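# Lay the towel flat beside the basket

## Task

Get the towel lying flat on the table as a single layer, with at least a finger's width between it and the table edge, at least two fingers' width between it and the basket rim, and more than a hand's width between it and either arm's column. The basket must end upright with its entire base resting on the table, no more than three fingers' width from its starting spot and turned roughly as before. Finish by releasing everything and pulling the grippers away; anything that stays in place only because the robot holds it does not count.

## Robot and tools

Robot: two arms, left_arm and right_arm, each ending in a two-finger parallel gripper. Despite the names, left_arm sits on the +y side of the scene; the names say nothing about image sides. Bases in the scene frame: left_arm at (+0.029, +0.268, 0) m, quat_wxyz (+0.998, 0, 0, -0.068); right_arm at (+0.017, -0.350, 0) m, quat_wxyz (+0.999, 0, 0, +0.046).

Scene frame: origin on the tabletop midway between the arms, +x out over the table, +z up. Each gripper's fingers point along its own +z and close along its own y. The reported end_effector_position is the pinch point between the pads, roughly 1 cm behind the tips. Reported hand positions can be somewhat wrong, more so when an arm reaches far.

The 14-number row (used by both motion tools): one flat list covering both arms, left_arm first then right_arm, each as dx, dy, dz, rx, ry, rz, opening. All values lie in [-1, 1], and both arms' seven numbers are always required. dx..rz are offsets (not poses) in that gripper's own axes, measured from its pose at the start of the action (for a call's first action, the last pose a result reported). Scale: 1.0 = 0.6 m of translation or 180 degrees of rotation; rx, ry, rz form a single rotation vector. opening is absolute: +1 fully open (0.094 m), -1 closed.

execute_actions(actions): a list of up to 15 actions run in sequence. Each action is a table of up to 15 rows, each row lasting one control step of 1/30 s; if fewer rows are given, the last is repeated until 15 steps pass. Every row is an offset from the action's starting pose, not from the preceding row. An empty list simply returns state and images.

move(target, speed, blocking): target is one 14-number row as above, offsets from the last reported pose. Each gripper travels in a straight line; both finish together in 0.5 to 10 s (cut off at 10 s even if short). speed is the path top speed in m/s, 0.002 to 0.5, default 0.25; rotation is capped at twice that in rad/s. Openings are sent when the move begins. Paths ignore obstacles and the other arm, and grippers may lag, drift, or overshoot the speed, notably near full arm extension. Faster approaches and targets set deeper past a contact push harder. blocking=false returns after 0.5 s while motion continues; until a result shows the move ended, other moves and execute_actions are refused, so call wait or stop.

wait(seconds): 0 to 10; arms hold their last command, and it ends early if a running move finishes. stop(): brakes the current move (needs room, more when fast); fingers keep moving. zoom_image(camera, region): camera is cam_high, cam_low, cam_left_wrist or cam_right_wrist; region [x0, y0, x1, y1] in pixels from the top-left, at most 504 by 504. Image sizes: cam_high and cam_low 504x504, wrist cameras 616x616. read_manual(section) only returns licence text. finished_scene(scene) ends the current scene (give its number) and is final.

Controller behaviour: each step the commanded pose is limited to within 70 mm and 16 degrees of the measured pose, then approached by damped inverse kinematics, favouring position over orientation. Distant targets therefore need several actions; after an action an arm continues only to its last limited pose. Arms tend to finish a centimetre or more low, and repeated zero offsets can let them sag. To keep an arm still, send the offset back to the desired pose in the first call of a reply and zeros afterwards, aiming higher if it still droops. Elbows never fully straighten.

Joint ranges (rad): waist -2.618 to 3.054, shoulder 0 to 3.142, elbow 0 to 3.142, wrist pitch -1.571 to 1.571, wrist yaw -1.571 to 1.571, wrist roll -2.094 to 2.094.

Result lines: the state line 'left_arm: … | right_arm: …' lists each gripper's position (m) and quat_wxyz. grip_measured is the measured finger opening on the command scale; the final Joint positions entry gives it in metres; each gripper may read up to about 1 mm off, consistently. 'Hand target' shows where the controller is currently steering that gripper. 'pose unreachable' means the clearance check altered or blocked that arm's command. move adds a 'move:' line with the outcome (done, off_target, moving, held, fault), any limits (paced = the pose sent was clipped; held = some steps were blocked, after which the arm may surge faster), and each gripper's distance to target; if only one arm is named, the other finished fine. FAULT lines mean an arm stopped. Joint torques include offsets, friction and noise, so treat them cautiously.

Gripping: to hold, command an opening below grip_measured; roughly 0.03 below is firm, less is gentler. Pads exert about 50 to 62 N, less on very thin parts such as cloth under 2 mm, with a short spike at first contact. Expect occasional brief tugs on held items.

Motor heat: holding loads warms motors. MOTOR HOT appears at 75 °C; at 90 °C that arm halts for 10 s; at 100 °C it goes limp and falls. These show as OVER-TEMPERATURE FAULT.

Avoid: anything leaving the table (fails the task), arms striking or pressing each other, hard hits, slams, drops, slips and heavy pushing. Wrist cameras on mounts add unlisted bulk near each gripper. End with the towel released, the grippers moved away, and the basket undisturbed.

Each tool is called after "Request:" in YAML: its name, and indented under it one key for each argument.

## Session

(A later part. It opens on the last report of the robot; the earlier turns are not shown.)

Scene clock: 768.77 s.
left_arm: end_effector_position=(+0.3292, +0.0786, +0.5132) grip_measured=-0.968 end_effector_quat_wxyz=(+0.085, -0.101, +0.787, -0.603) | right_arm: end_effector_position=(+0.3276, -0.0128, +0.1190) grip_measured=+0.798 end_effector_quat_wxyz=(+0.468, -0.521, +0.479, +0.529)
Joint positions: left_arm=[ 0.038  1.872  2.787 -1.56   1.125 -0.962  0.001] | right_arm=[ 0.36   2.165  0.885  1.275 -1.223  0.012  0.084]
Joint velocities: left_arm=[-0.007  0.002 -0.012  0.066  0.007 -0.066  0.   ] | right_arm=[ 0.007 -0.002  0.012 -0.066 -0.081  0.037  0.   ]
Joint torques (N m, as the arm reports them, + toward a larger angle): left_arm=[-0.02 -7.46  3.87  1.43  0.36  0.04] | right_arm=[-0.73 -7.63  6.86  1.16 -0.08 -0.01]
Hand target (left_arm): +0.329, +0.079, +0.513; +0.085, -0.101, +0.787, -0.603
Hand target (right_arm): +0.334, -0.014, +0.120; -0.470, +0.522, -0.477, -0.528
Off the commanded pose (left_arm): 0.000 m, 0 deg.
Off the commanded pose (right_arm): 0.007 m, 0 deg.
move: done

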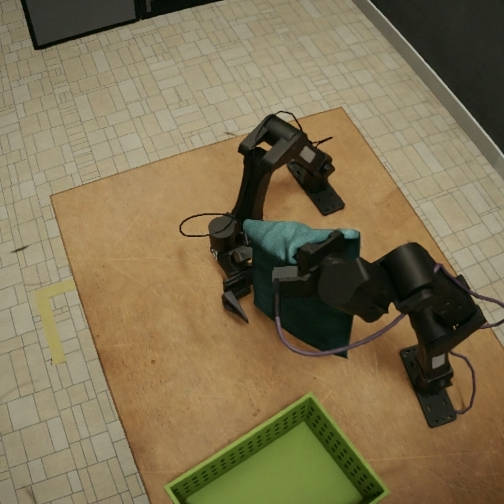

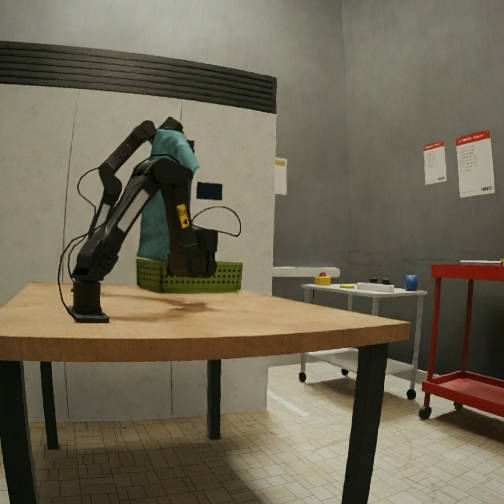

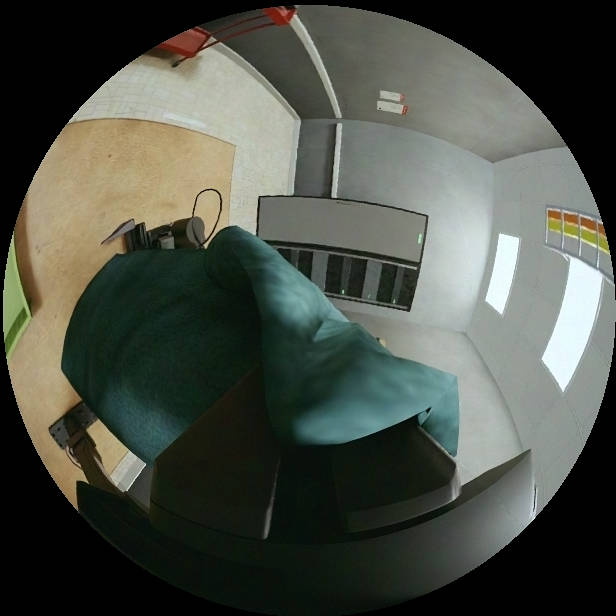

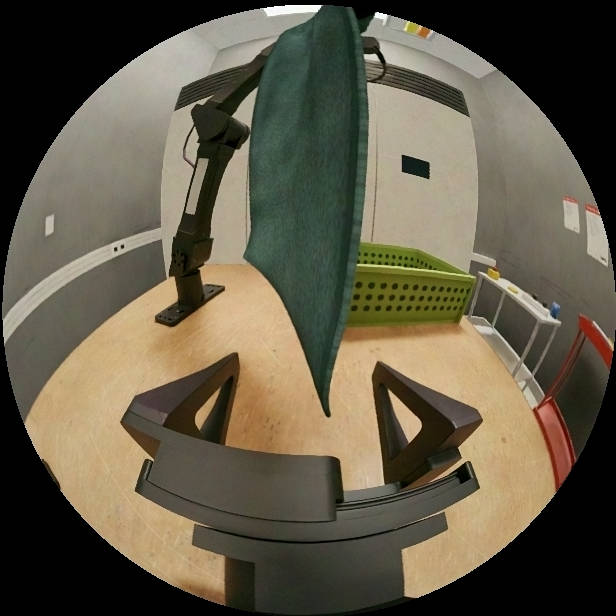

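Request:
move:
  target: [0,0,0,0,0,0,-1, 0.005,0.0,0.025,0,0,0,0.8]
  speed: 0.04

Request:
execute_actions:
  actions:
    - [[0,0,0,0,0,0,-1, 0,0,0,0,0,0,0.3]]
    - [[0,0,0,0,0,0,-1, 0,0,0,0,0,0,-0.3]]
    - [[0,0,0,0,0,0,-1, 0,0,0,0,0,0,-0.8]]
    - [[0,0,0,0,0,0,-1, 0,0,0,0,0,0,-1]]
    - [[0,0,0,0,0,0,-1, 0,0,0,0,0,0,-1]]

Scene clock: 773.27 s.
left_arm: end_effector_position=(+0.3293, +0.0786, +0.5132) grip_measured=-0.968 end_effector_quat_wxyz=(+0.085, -0.101, +0.787, -0.603) | right_arm: end_effector_position=(+0.3225, -0.0034, +0.1129) grip_measured=+0.798 end_effector_quat_wxyz=(+0.463, -0.520, +0.484, +0.531)
Joint positions: left_arm=[ 0.038  1.872  2.787 -1.56   1.125 -0.962  0.001] | right_arm=[ 0.389  2.179  0.885  1.273 -1.195  0.012  0.084]
Joint velocities: left_arm=[ 0.002  0.007 -0.017 -0.022  0.051  0.022 -0.   ] | right_arm=[ 0.012 -0.012  0.002  0.022 -0.066  0.022  0.   ]
Joint torques (N m, as the arm reports them, + toward a larger angle): left_arm=[-0.02 -7.38  3.92  1.39  0.34  0.02] | right_arm=[ 0.69 -7.96  6.72  1.3   0.    0.02]
Hand target (left_arm): +0.329, +0.079, +0.513; +0.085, -0.101, +0.787, -0.603
Hand target (right_arm): +0.326, +0.002, +0.116; -0.469, +0.521, -0.478, -0.529
Off the commanded pose (left_arm): 0.000 m, 0 deg.
Off the commanded pose (right_arm): 0.007 m, 1 deg.
move: done

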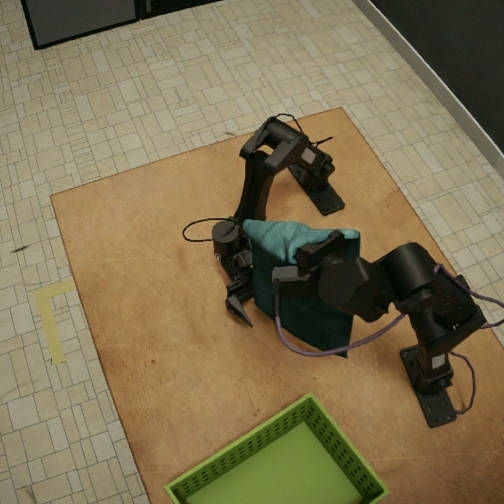

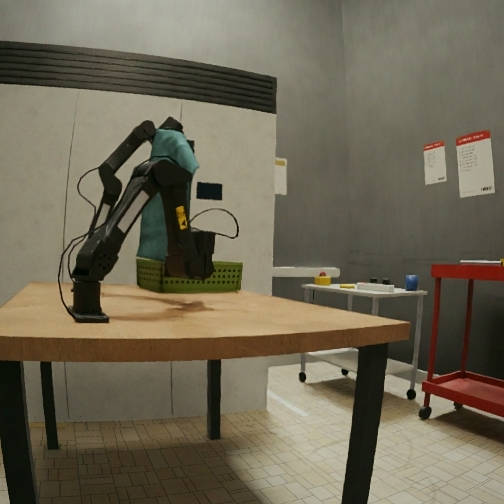

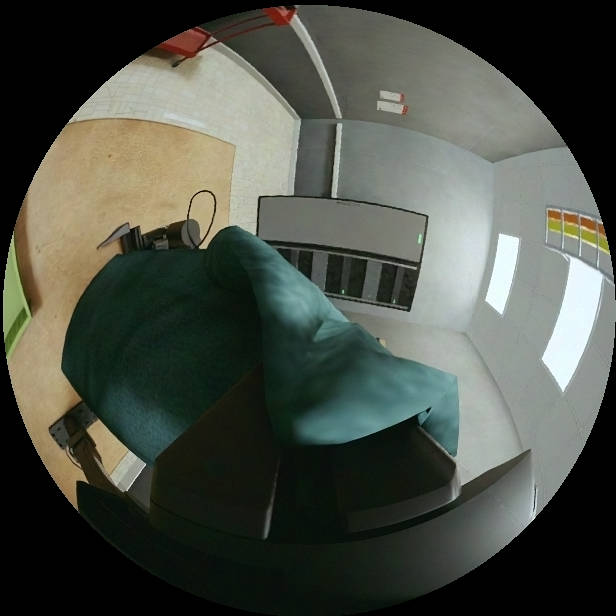

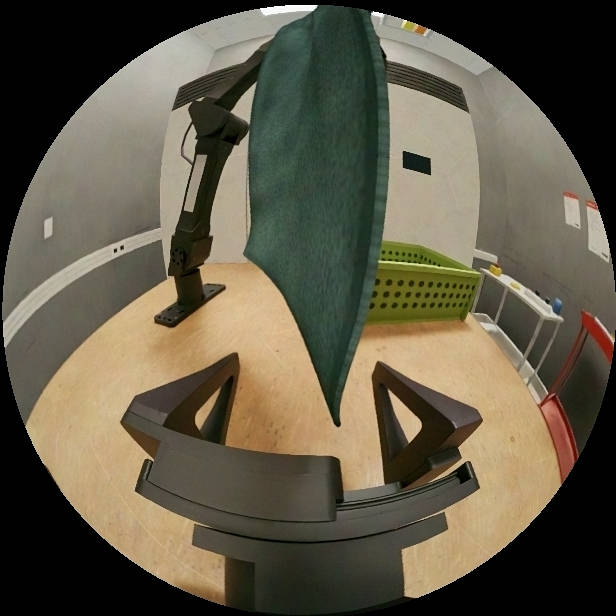

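Scene clock: 775.77 s.
left_arm: end_effector_position=(+0.3295, +0.0787, +0.5131) grip_measured=-0.968 end_effector_quat_wxyz=(+0.086, -0.101, +0.787, -0.602) | right_arm: end_effector_position=(+0.3225, -0.0034, +0.1129) grip_measured=-0.985 end_effector_quat_wxyz=(+0.463, -0.520, +0.484, +0.531)
Joint positions: left_arm=[ 0.038  1.872  2.787 -1.56   1.123 -0.962  0.001] | right_arm=[ 0.389  2.179  0.885  1.273 -1.195  0.012  0.001]
Joint velocities: left_arm=[-0.012 -0.037  0.002 -0.081  0.081  0.007 -0.001] | right_arm=[ 0.007 -0.002 -0.002 -0.095 -0.11   0.022 -0.001]
Joint torques (N m, as the arm reports them, + toward a larger angle): left_arm=[ 0.09 -7.57  4.    1.39  0.39  0.01] | right_arm=[-0.01 -8.44  4.45  1.29 -0.02 -0.01]
Hand target (left_arm): +0.329, +0.079, +0.513; +0.086, -0.101, +0.787, -0.602
Hand target (right_arm): +0.323, -0.003, +0.113; -0.463, +0.520, -0.484, -0.531
Off the commanded pose (left_arm): 0.000 m, 0 deg.
Off the commanded pose (right_arm): 0.000 m, 0 deg.

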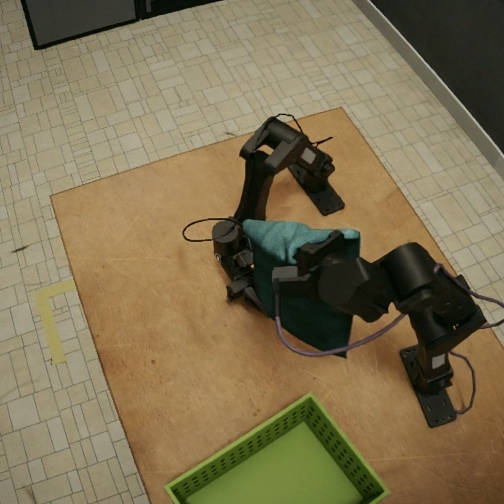

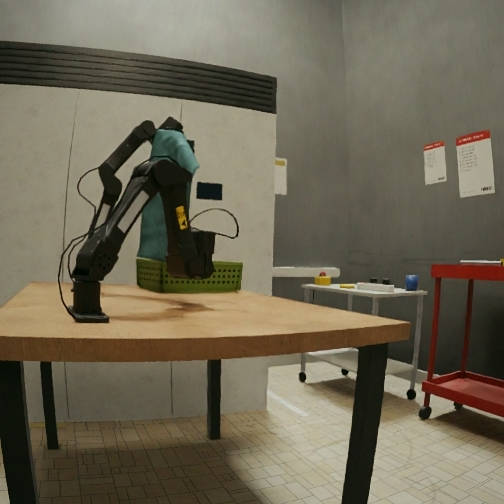

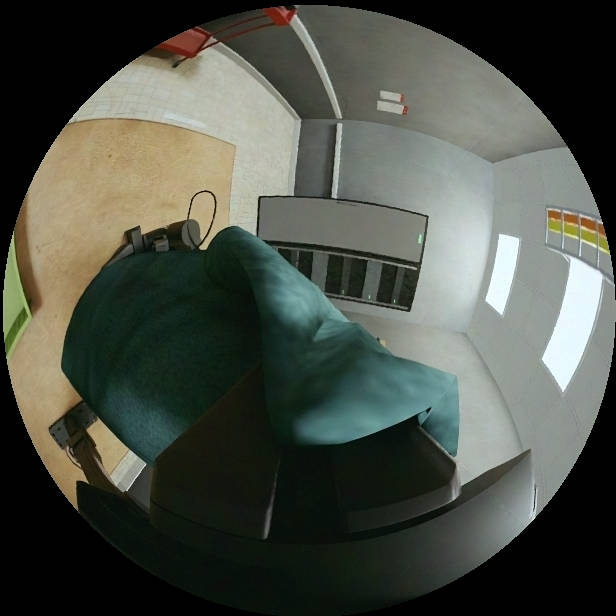

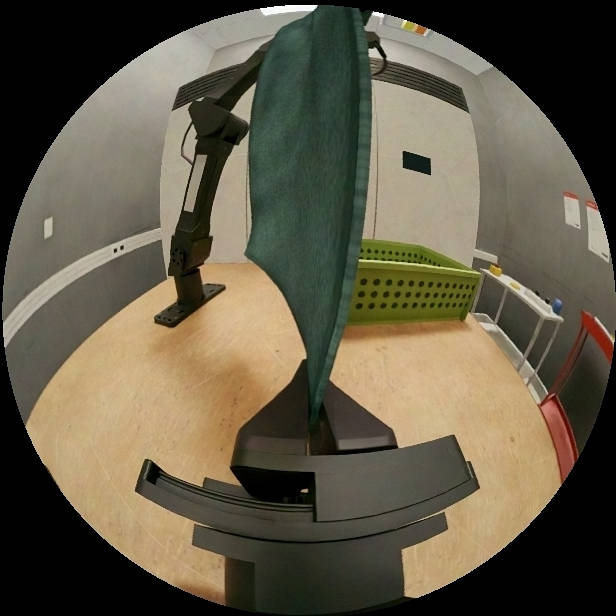

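Request:
move:
  target: [-0.027,0.127,0.023,-0.002,-0.161,-0.043,-1, -0.188,0,-0.25,0.146,0.206,-0.16,-1]
  speed: 0.08

Scene clock: 795.40 s.
left_arm: end_effector_position=(+0.3484, +0.0892, +0.4373) grip_measured=-0.968 end_effector_quat_wxyz=(+0.237, -0.300, +0.737, -0.558) | right_arm: end_effector_position=(+0.3410, -0.1459, +0.2041) grip_measured=-0.985 end_effector_quat_wxyz=(-0.485, +0.648, -0.577, -0.107)
Joint positions: left_arm=[-0.155  1.218  1.562 -0.647  0.473 -1.415  0.001] | right_arm=[ 0.18   1.322  0.942 -0.315 -0.659 -1.098  0.001]
Joint velocities: left_arm=[-0.007  0.012  0.007  0.037 -0.022  0.051 -0.001] | right_arm=[ 0.002  0.007 -0.012  0.037 -0.051 -0.066  0.   ]
Joint torques (N m, as the arm reports them, + toward a larger angle): left_arm=[-0.62 -5.72  5.49  1.92  0.   -0.06] | right_arm=[-0.9  -6.46 10.45  1.35 -0.15 -0.08]
Hand target (left_arm): +0.344, +0.090, +0.437; +0.239, -0.302, +0.734, -0.560
Hand target (right_arm): +0.344, -0.150, +0.225; -0.504, +0.646, -0.567, -0.090
Off the commanded pose (left_arm): 0.004 m, 0 deg.
Off the commanded pose (right_arm): 0.023 m, 3 deg.
move: off_target (right_arm)

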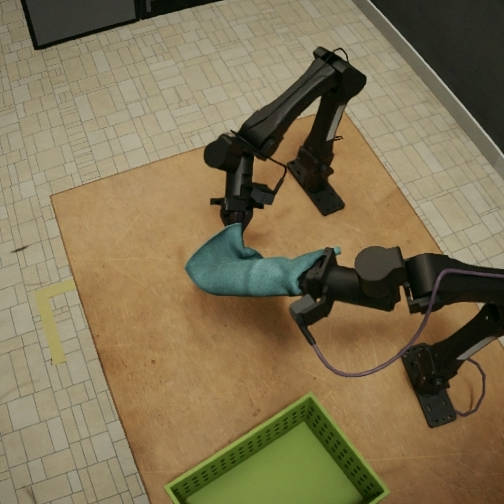

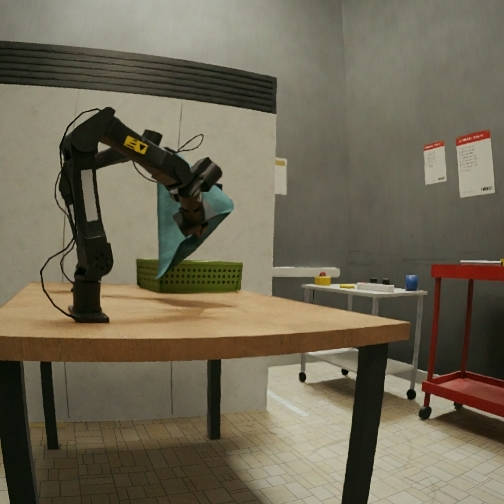

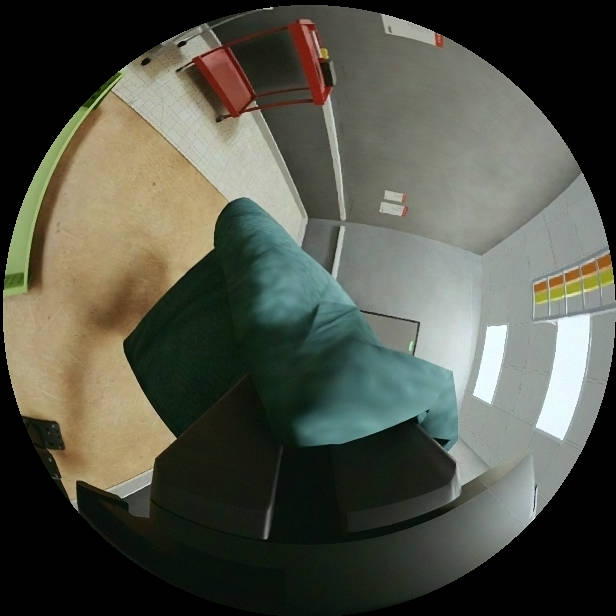

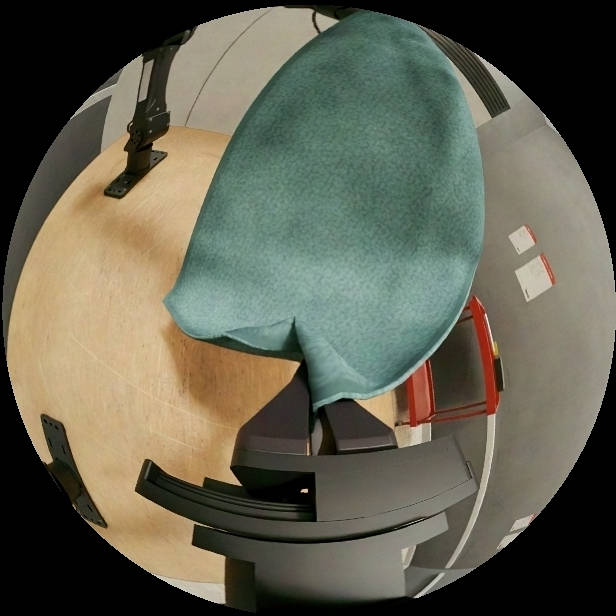

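Request:
move:
  target: [-0.025,0.124,0.035,-0.002,-0.161,-0.044,-1, 0.005,-0.185,-0.303,0.165,0.204,-0.164,-1]
  speed: 0.08

Scene clock: 811.40 s.
left_arm: end_effector_position=(+0.3621, +0.0952, +0.3641) grip_measured=-0.968 end_effector_quat_wxyz=(+0.368, -0.473, +0.639, -0.481) | right_arm: end_effector_position=(+0.3637, -0.2916, +0.3211) grip_measured=-0.985 end_effector_quat_wxyz=(-0.420, +0.650, -0.535, +0.339)
Joint positions: left_arm=[-0.511  1.108  1.177 -0.355 -0.351 -1.657  0.001] | right_arm=[ 0.041  1.04   1.117 -0.509 -0.066 -1.591  0.001]
Joint velocities: left_arm=[-0.017  0.012  0.002 -0.007 -0.007 -0.007 -0.   ] | right_arm=[-0.012 -0.012 -0.012  0.037 -0.007  0.007  0.   ]
Joint torques (N m, as the arm reports them, + toward a larger angle): left_arm=[-0.33 -5.12  6.38  1.91 -0.31 -0.06] | right_arm=[-1.02 -4.22 10.59  1.7   0.12  0.05]
Hand target (left_arm): +0.360, +0.100, +0.361; +0.374, -0.480, +0.634, -0.477
Hand target (right_arm): +0.361, -0.299, +0.350; -0.438, +0.629, -0.525, +0.369
Off the commanded pose (left_arm): 0.007 m, 1 deg.
Off the commanded pose (right_arm): 0.030 m, 5 deg.
move: off_target (right_arm)

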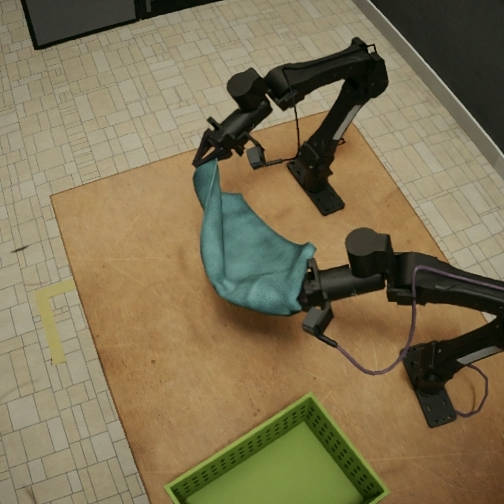

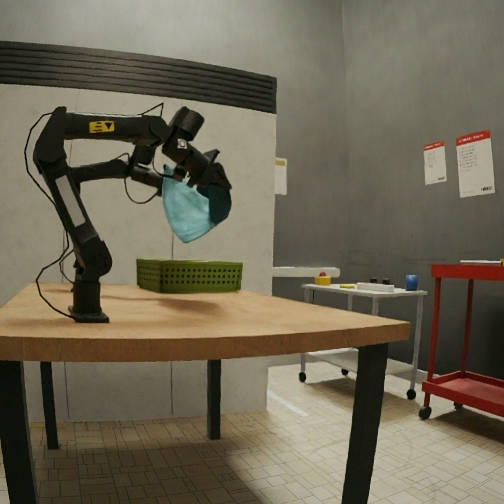

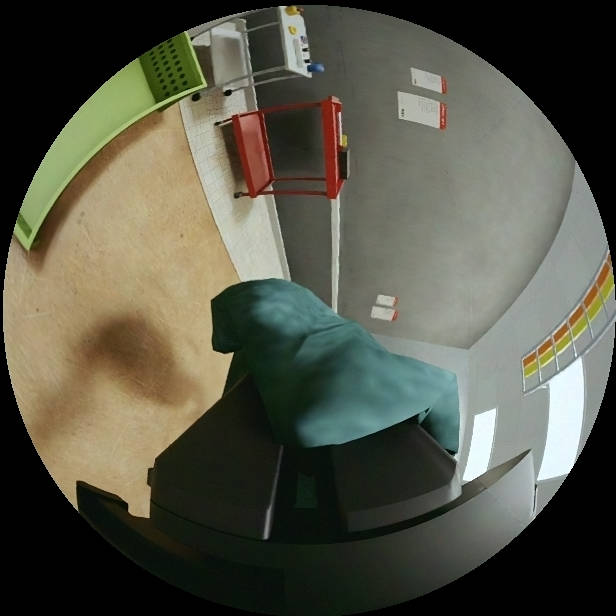

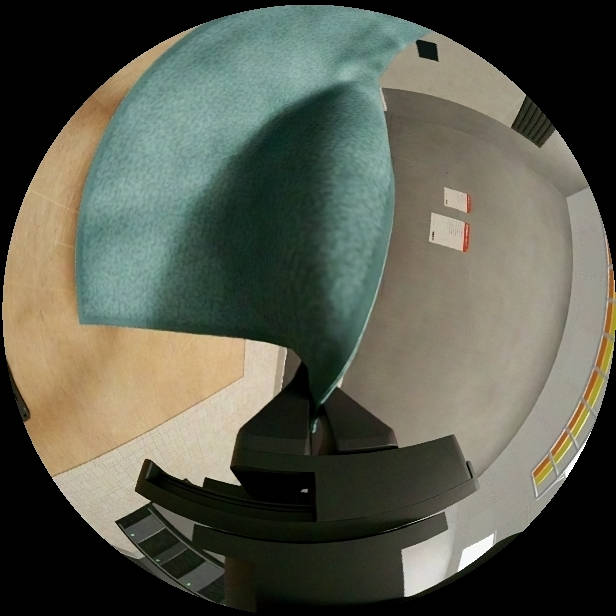

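Request:
zoom_image:
  camera: "cam_high"
  region: [150, 120, 380, 350]

Request:
zoom_image:
  camera: "cam_low"
  region: [100, 100, 300, 300]

Region (150, 120, 380, 350) of cam_high's 504x504 image, scaled by 2.191, with more detail than that image has.

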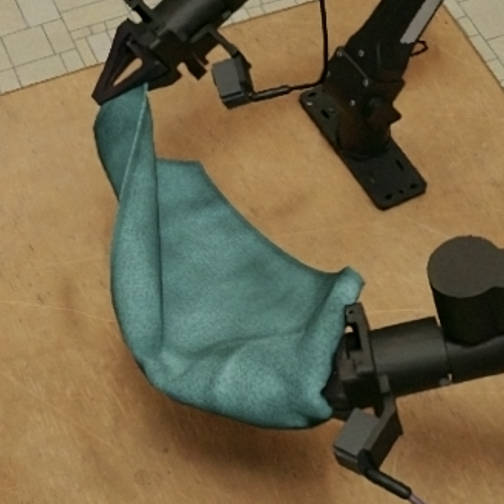

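Region (100, 100, 300, 300) of cam_low's 504x504 image, scaled by 2.520, with more detail than that image has.

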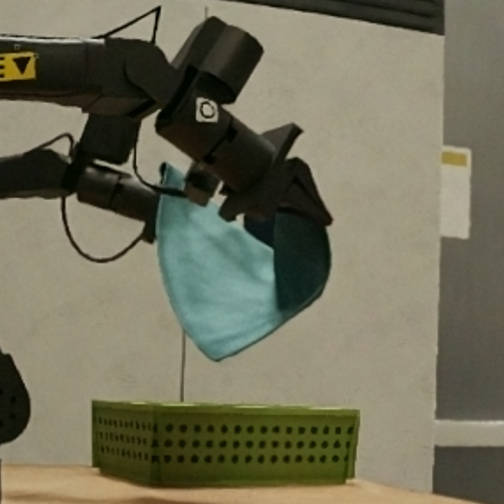

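Request:
move:
  target: [0,0,0,0,0,0,-1, 0.06,-0.066,0.0,0.0,0.0,0.0,-1]
  speed: 0.04

Scene clock: 822.13 s.
left_arm: end_effector_position=(+0.3620, +0.0946, +0.3643) grip_measured=-0.968 end_effector_quat_wxyz=(+0.367, -0.473, +0.640, -0.483) | right_arm: end_effector_position=(+0.3847, -0.3199, +0.3485) grip_measured=-0.985 end_effector_quat_wxyz=(-0.417, +0.654, -0.535, +0.336)
Joint positions: left_arm=[-0.511  1.108  1.177 -0.354 -0.347 -1.658  0.001] | right_arm=[-0.108  1.154  1.301 -0.599 -0.203 -1.661  0.001]
Joint velocities: left_arm=[-0.002 -0.007  0.007 -0.037  0.037  0.051  0.   ] | right_arm=[-0.022  0.002  0.007 -0.095 -0.11  -0.022 -0.001]
Joint torques (N m, as the arm reports them, + toward a larger angle): left_arm=[ 0.   -3.71  8.4   1.9  -0.1   0.04] | right_arm=[-1.06 -1.65 10.38  1.54 -0.04 -0.07]
Hand target (left_arm): +0.362, +0.095, +0.364; +0.368, -0.473, +0.639, -0.481
Hand target (right_arm): +0.387, -0.324, +0.357; -0.419, +0.651, -0.534, +0.340
Off the commanded pose (left_arm): 0.001 m, 0 deg.
Off the commanded pose (right_arm): 0.009 m, 1 deg.
move: done

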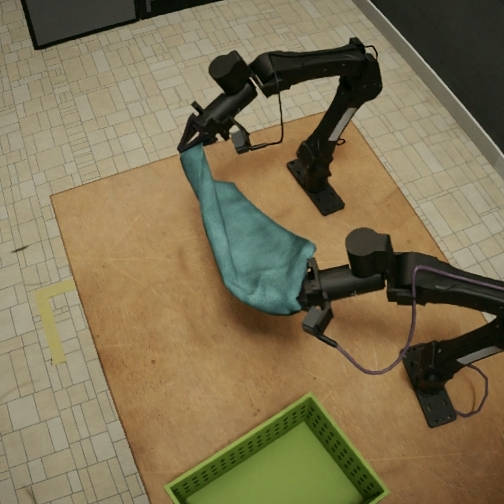

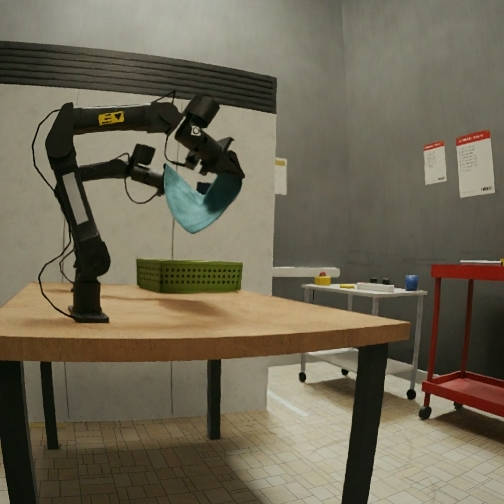

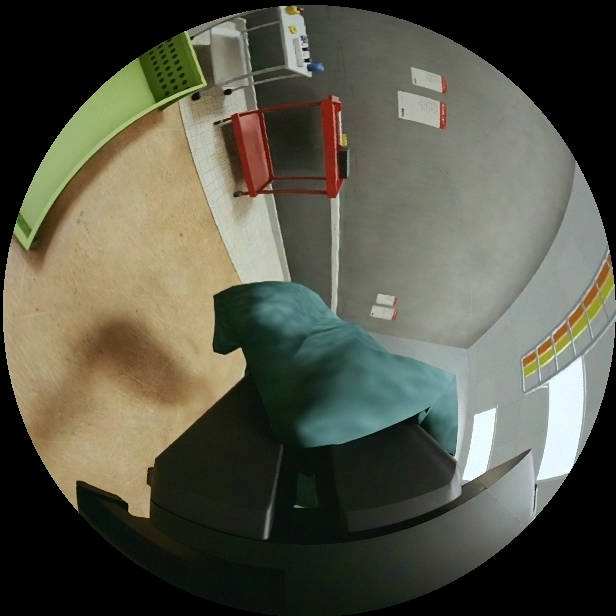

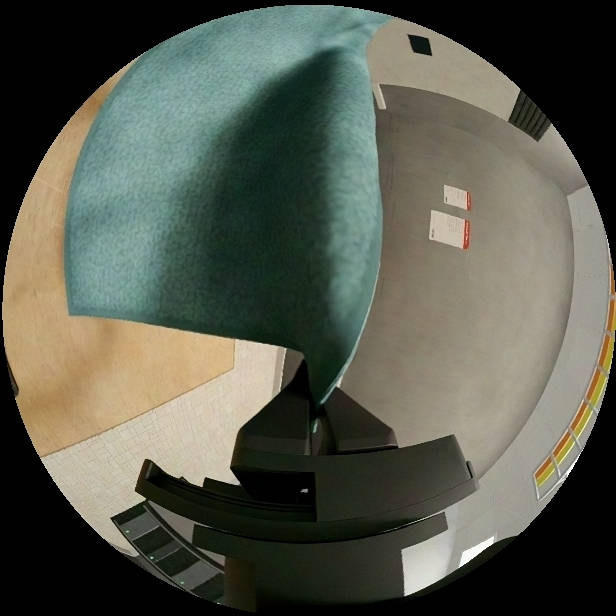

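Request:
zoom_image:
  camera: "cam_high"
  region: [140, 110, 370, 340]

Request:
zoom_image:
  camera: "cam_low"
  region: [110, 100, 290, 280]

Region (140, 110, 370, 340) of cam_high's 504x504 image, scaled by 2.191, with more detail than that image has.

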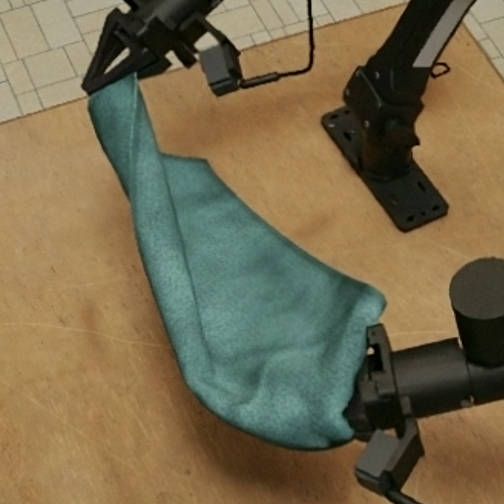

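Region (110, 100, 290, 280) of cam_low's 504x504 image, scaled by 2.800, with more detail than that image has.

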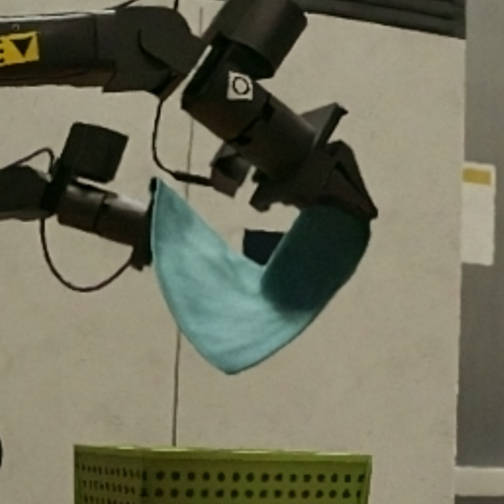

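Request:
move:
  target: [0.03,-0.012,0.042,0.004,0.295,0.082,-1, 0.05,-0.01,-0.02,-0.222,0.0,0.0,-1]
  speed: 0.07

Scene clock: 893.60 s.
left_arm: end_effector_position=(+0.3821, +0.0661, +0.3564) grip_measured=-0.968 end_effector_quat_wxyz=(+0.101, -0.129, +0.786, -0.596) | right_arm: end_effector_position=(+0.3831, -0.3451, +0.3536) grip_measured=-0.985 end_effector_quat_wxyz=(-0.221, +0.742, -0.604, +0.189)
Joint positions: left_arm=[-0.002  1.478  1.479 -0.557  1.033 -1.075  0.001] | right_arm=[-0.141  1.699  2.254 -1.548 -0.126 -1.788  0.001]
Joint velocities: left_arm=[ 0.002 -0.002 -0.002 -0.081  0.022  0.022  0.   ] | right_arm=[-0.007 -0.007 -0.002 -0.037  0.037 -0.022  0.   ]
Joint torques (N m, as the arm reports them, + toward a larger angle): left_arm=[ 0.71 -6.55 10.9   1.32  0.51  0.15] | right_arm=[-0.96 -4.88  7.97  1.   -0.06 -0.04]
Hand target (left_arm): +0.383, +0.068, +0.364; +0.104, -0.122, +0.785, -0.599
Hand target (right_arm): +0.384, -0.351, +0.358; -0.220, +0.738, -0.607, +0.197
Off the commanded pose (left_arm): 0.009 m, 1 deg.
Off the commanded pose (right_arm): 0.008 m, 9 deg.
joint sent to its limit (right arm) — the command would take joint 4 (wrist pitch) past its lower limit, so that joint was sent only as far as its limit.
move: off_target (right_arm)

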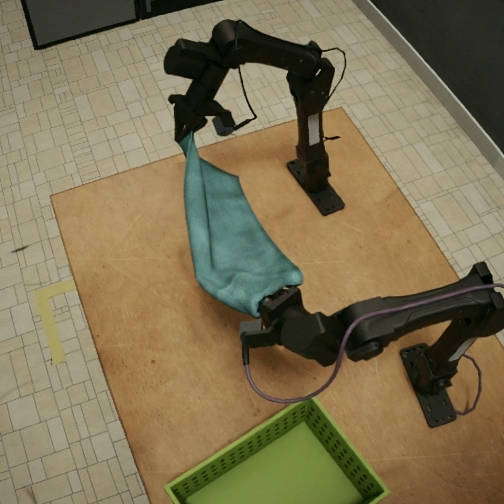

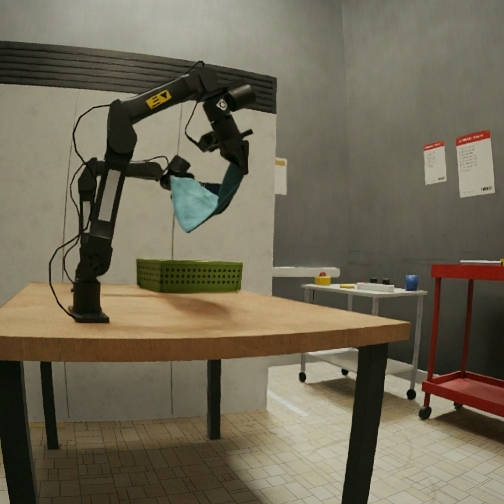

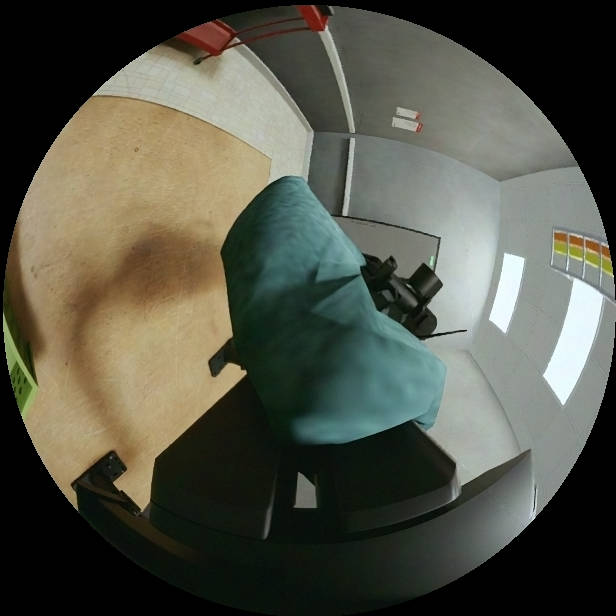

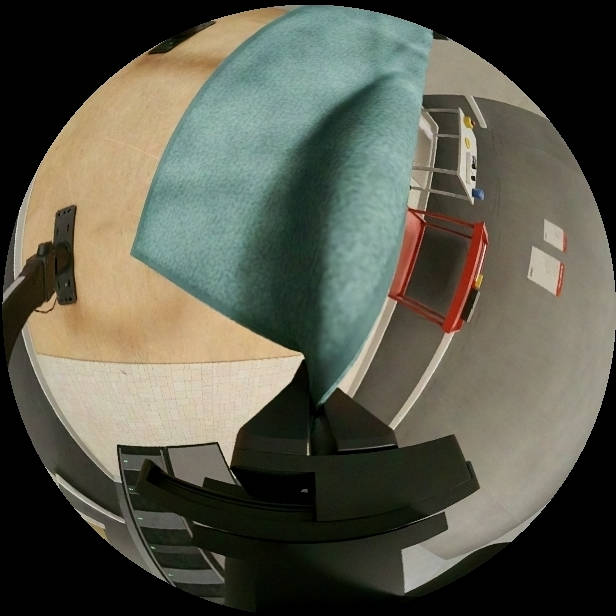

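Request:
zoom_image:
  camera: "cam_high"
  region: [140, 100, 370, 330]

Request:
zoom_image:
  camera: "cam_low"
  region: [110, 100, 290, 280]

Region (140, 100, 370, 330) of cam_high's 504x504 image, scaled by 2.191, with more detail than that image has.

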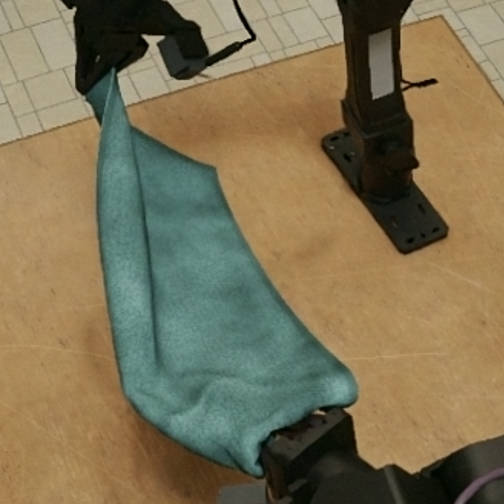

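Region (110, 100, 290, 280) of cam_low's 504x504 image, scaled by 2.800, with more detail than that image has.

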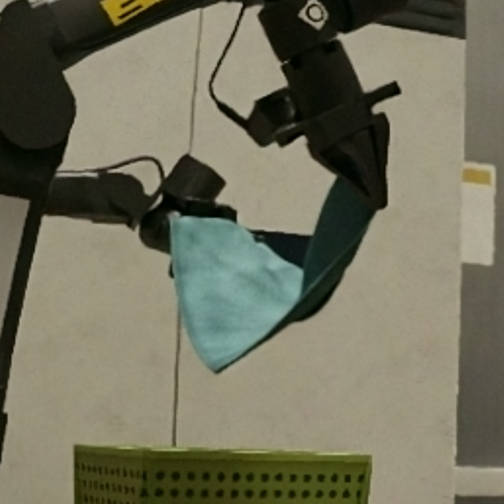

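Request:
move:
  target: [-0.078,0.234,0.093,0,0,0,-1, 0.013,0.071,0.253,0,0.0,0.0,-1]
  speed: 0.07

Scene clock: 906.53 s.
left_arm: end_effector_position=(+0.4338, +0.0613, +0.2141) grip_measured=-0.968 end_effector_quat_wxyz=(+0.106, -0.127, +0.786, -0.596) | right_arm: end_effector_position=(+0.4304, -0.3475, +0.1961) grip_measured=-0.985 end_effector_quat_wxyz=(-0.213, +0.745, -0.607, +0.180)
Joint positions: left_arm=[ 0.004  1.695  1.125  0.019  1.035 -1.067  0.001] | right_arm=[-0.141  1.616  1.472 -0.874 -0.126 -1.788  0.001]
Joint velocities: left_arm=[-0.012 -0.027  0.002 -0.022  0.022 -0.037 -0.   ] | right_arm=[-0.007  0.007 -0.002 -0.022 -0.007 -0.081 -0.001]
Joint torques (N m, as the arm reports them, + toward a larger angle): left_arm=[ 0.78 -9.1   6.2   1.53  0.45  0.13] | right_arm=[ 0.66 -7.61  6.94  1.14 -0.01  0.07]
Hand target (left_arm): +0.432, +0.065, +0.206; +0.101, -0.130, +0.786, -0.595
Hand target (right_arm): +0.431, -0.345, +0.203; -0.221, +0.742, -0.604, +0.189
Off the commanded pose (left_arm): 0.009 m, 1 deg.
Off the commanded pose (right_arm): 0.009 m, 1 deg.
move: done

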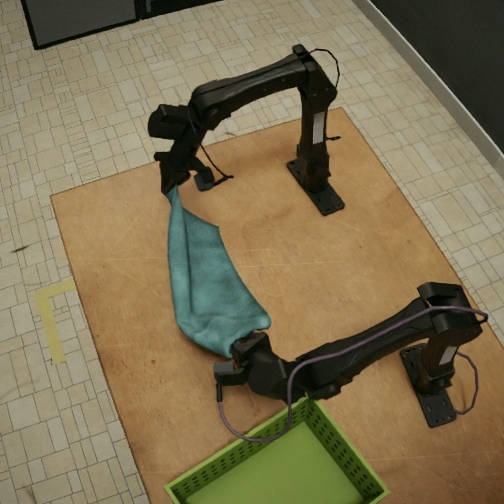

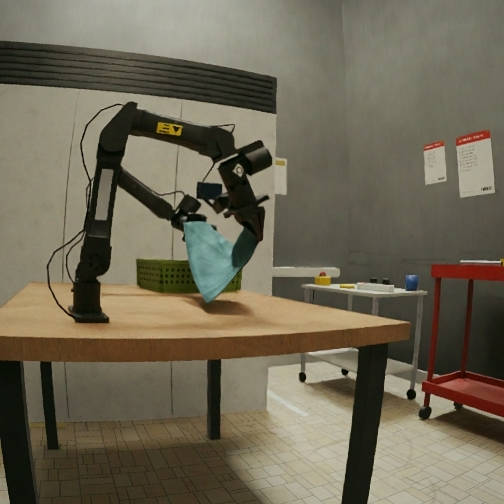

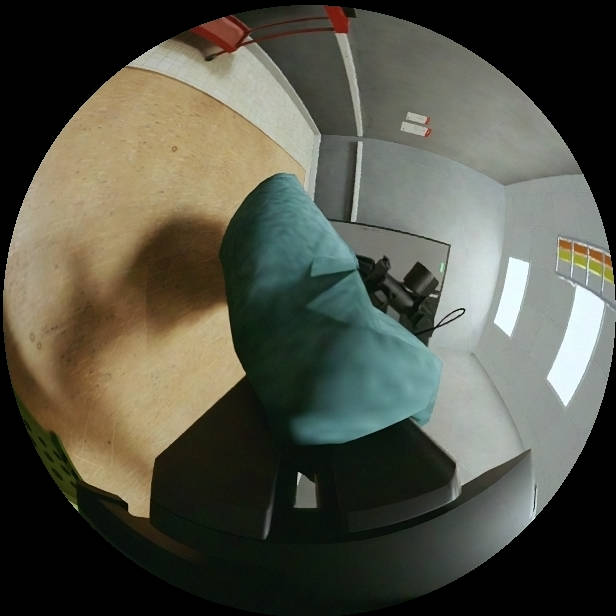

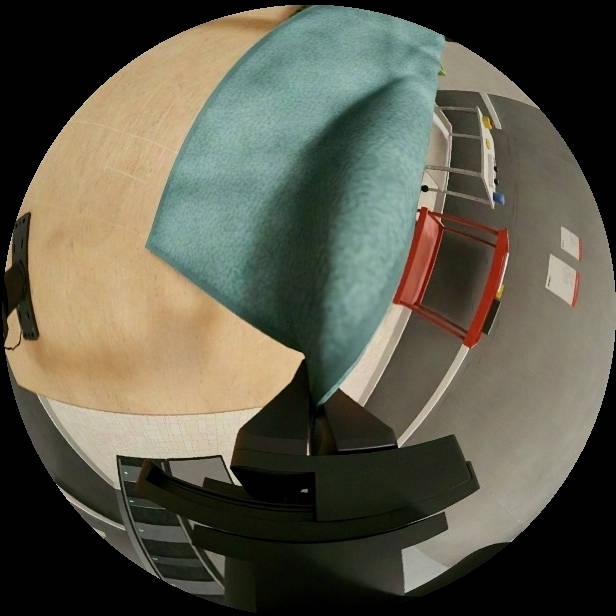

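Request:
move:
  target: [0,0,0,0,0,0.25,-1, 0,0,0,0,0.0,0.0,-1]
  speed: 0.1

Scene clock: 922.70 s.
left_arm: end_effector_position=(+0.4341, +0.0613, +0.2146) grip_measured=-0.968 end_effector_quat_wxyz=(+0.323, +0.178, +0.776, -0.512) | right_arm: end_effector_position=(+0.4307, -0.3475, +0.1963) grip_measured=-0.985 end_effector_quat_wxyz=(-0.214, +0.744, -0.606, +0.180)
Joint positions: left_arm=[ 0.004  1.695  1.125  0.022  1.035 -0.298  0.001] | right_arm=[-0.141  1.616  1.472 -0.873 -0.126 -1.788  0.001]
Joint velocities: left_arm=[-0.007 -0.002 -0.007  0.007  0.081  0.081  0.001] | right_arm=[ 0.027 -0.012 -0.012 -0.037  0.081 -0.081  0.001]
Joint torques (N m, as the arm reports them, + toward a larger angle): left_arm=[ 0.02 -9.74  7.86  1.47  0.31  0.18] | right_arm=[ 0.   -6.32  7.29  1.03 -0.05 -0.01]
Hand target (left_arm): +0.434, +0.061, +0.214; +0.326, +0.183, +0.775, -0.510
Hand target (right_arm): +0.430, -0.348, +0.196; -0.213, +0.745, -0.607, +0.180
Off the commanded pose (left_arm): 0.000 m, 1 deg.
Off the commanded pose (right_arm): 0.000 m, 0 deg.
move: done

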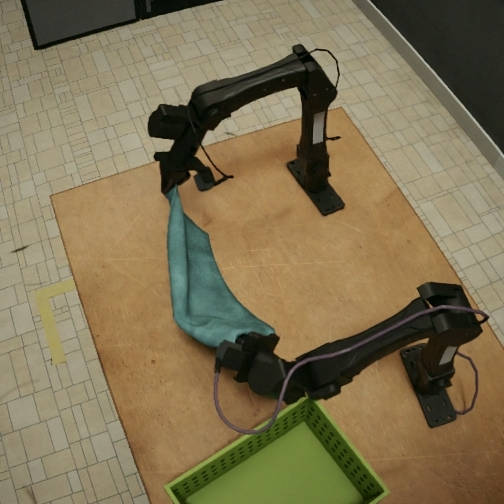

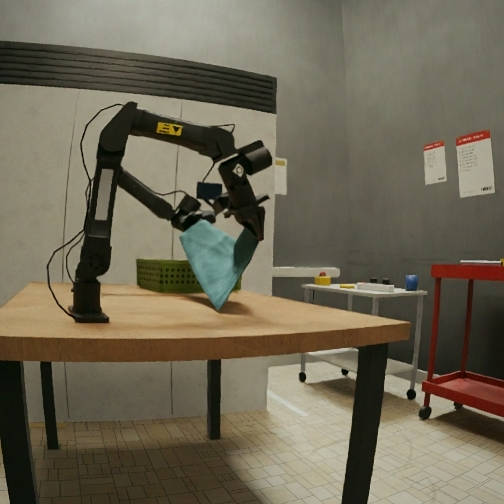

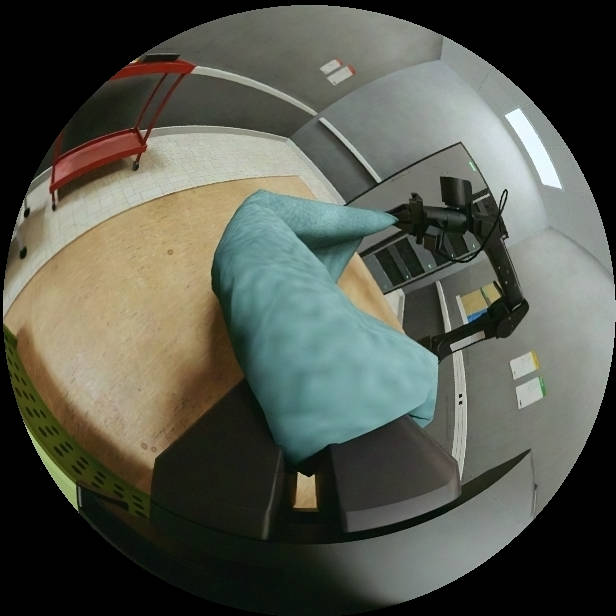

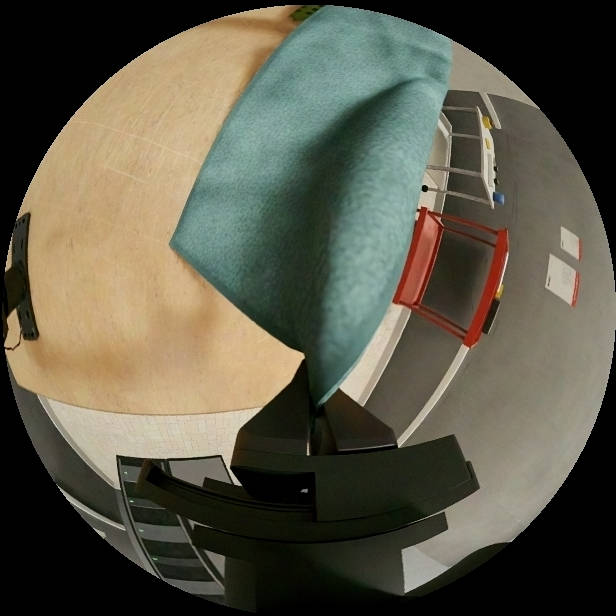

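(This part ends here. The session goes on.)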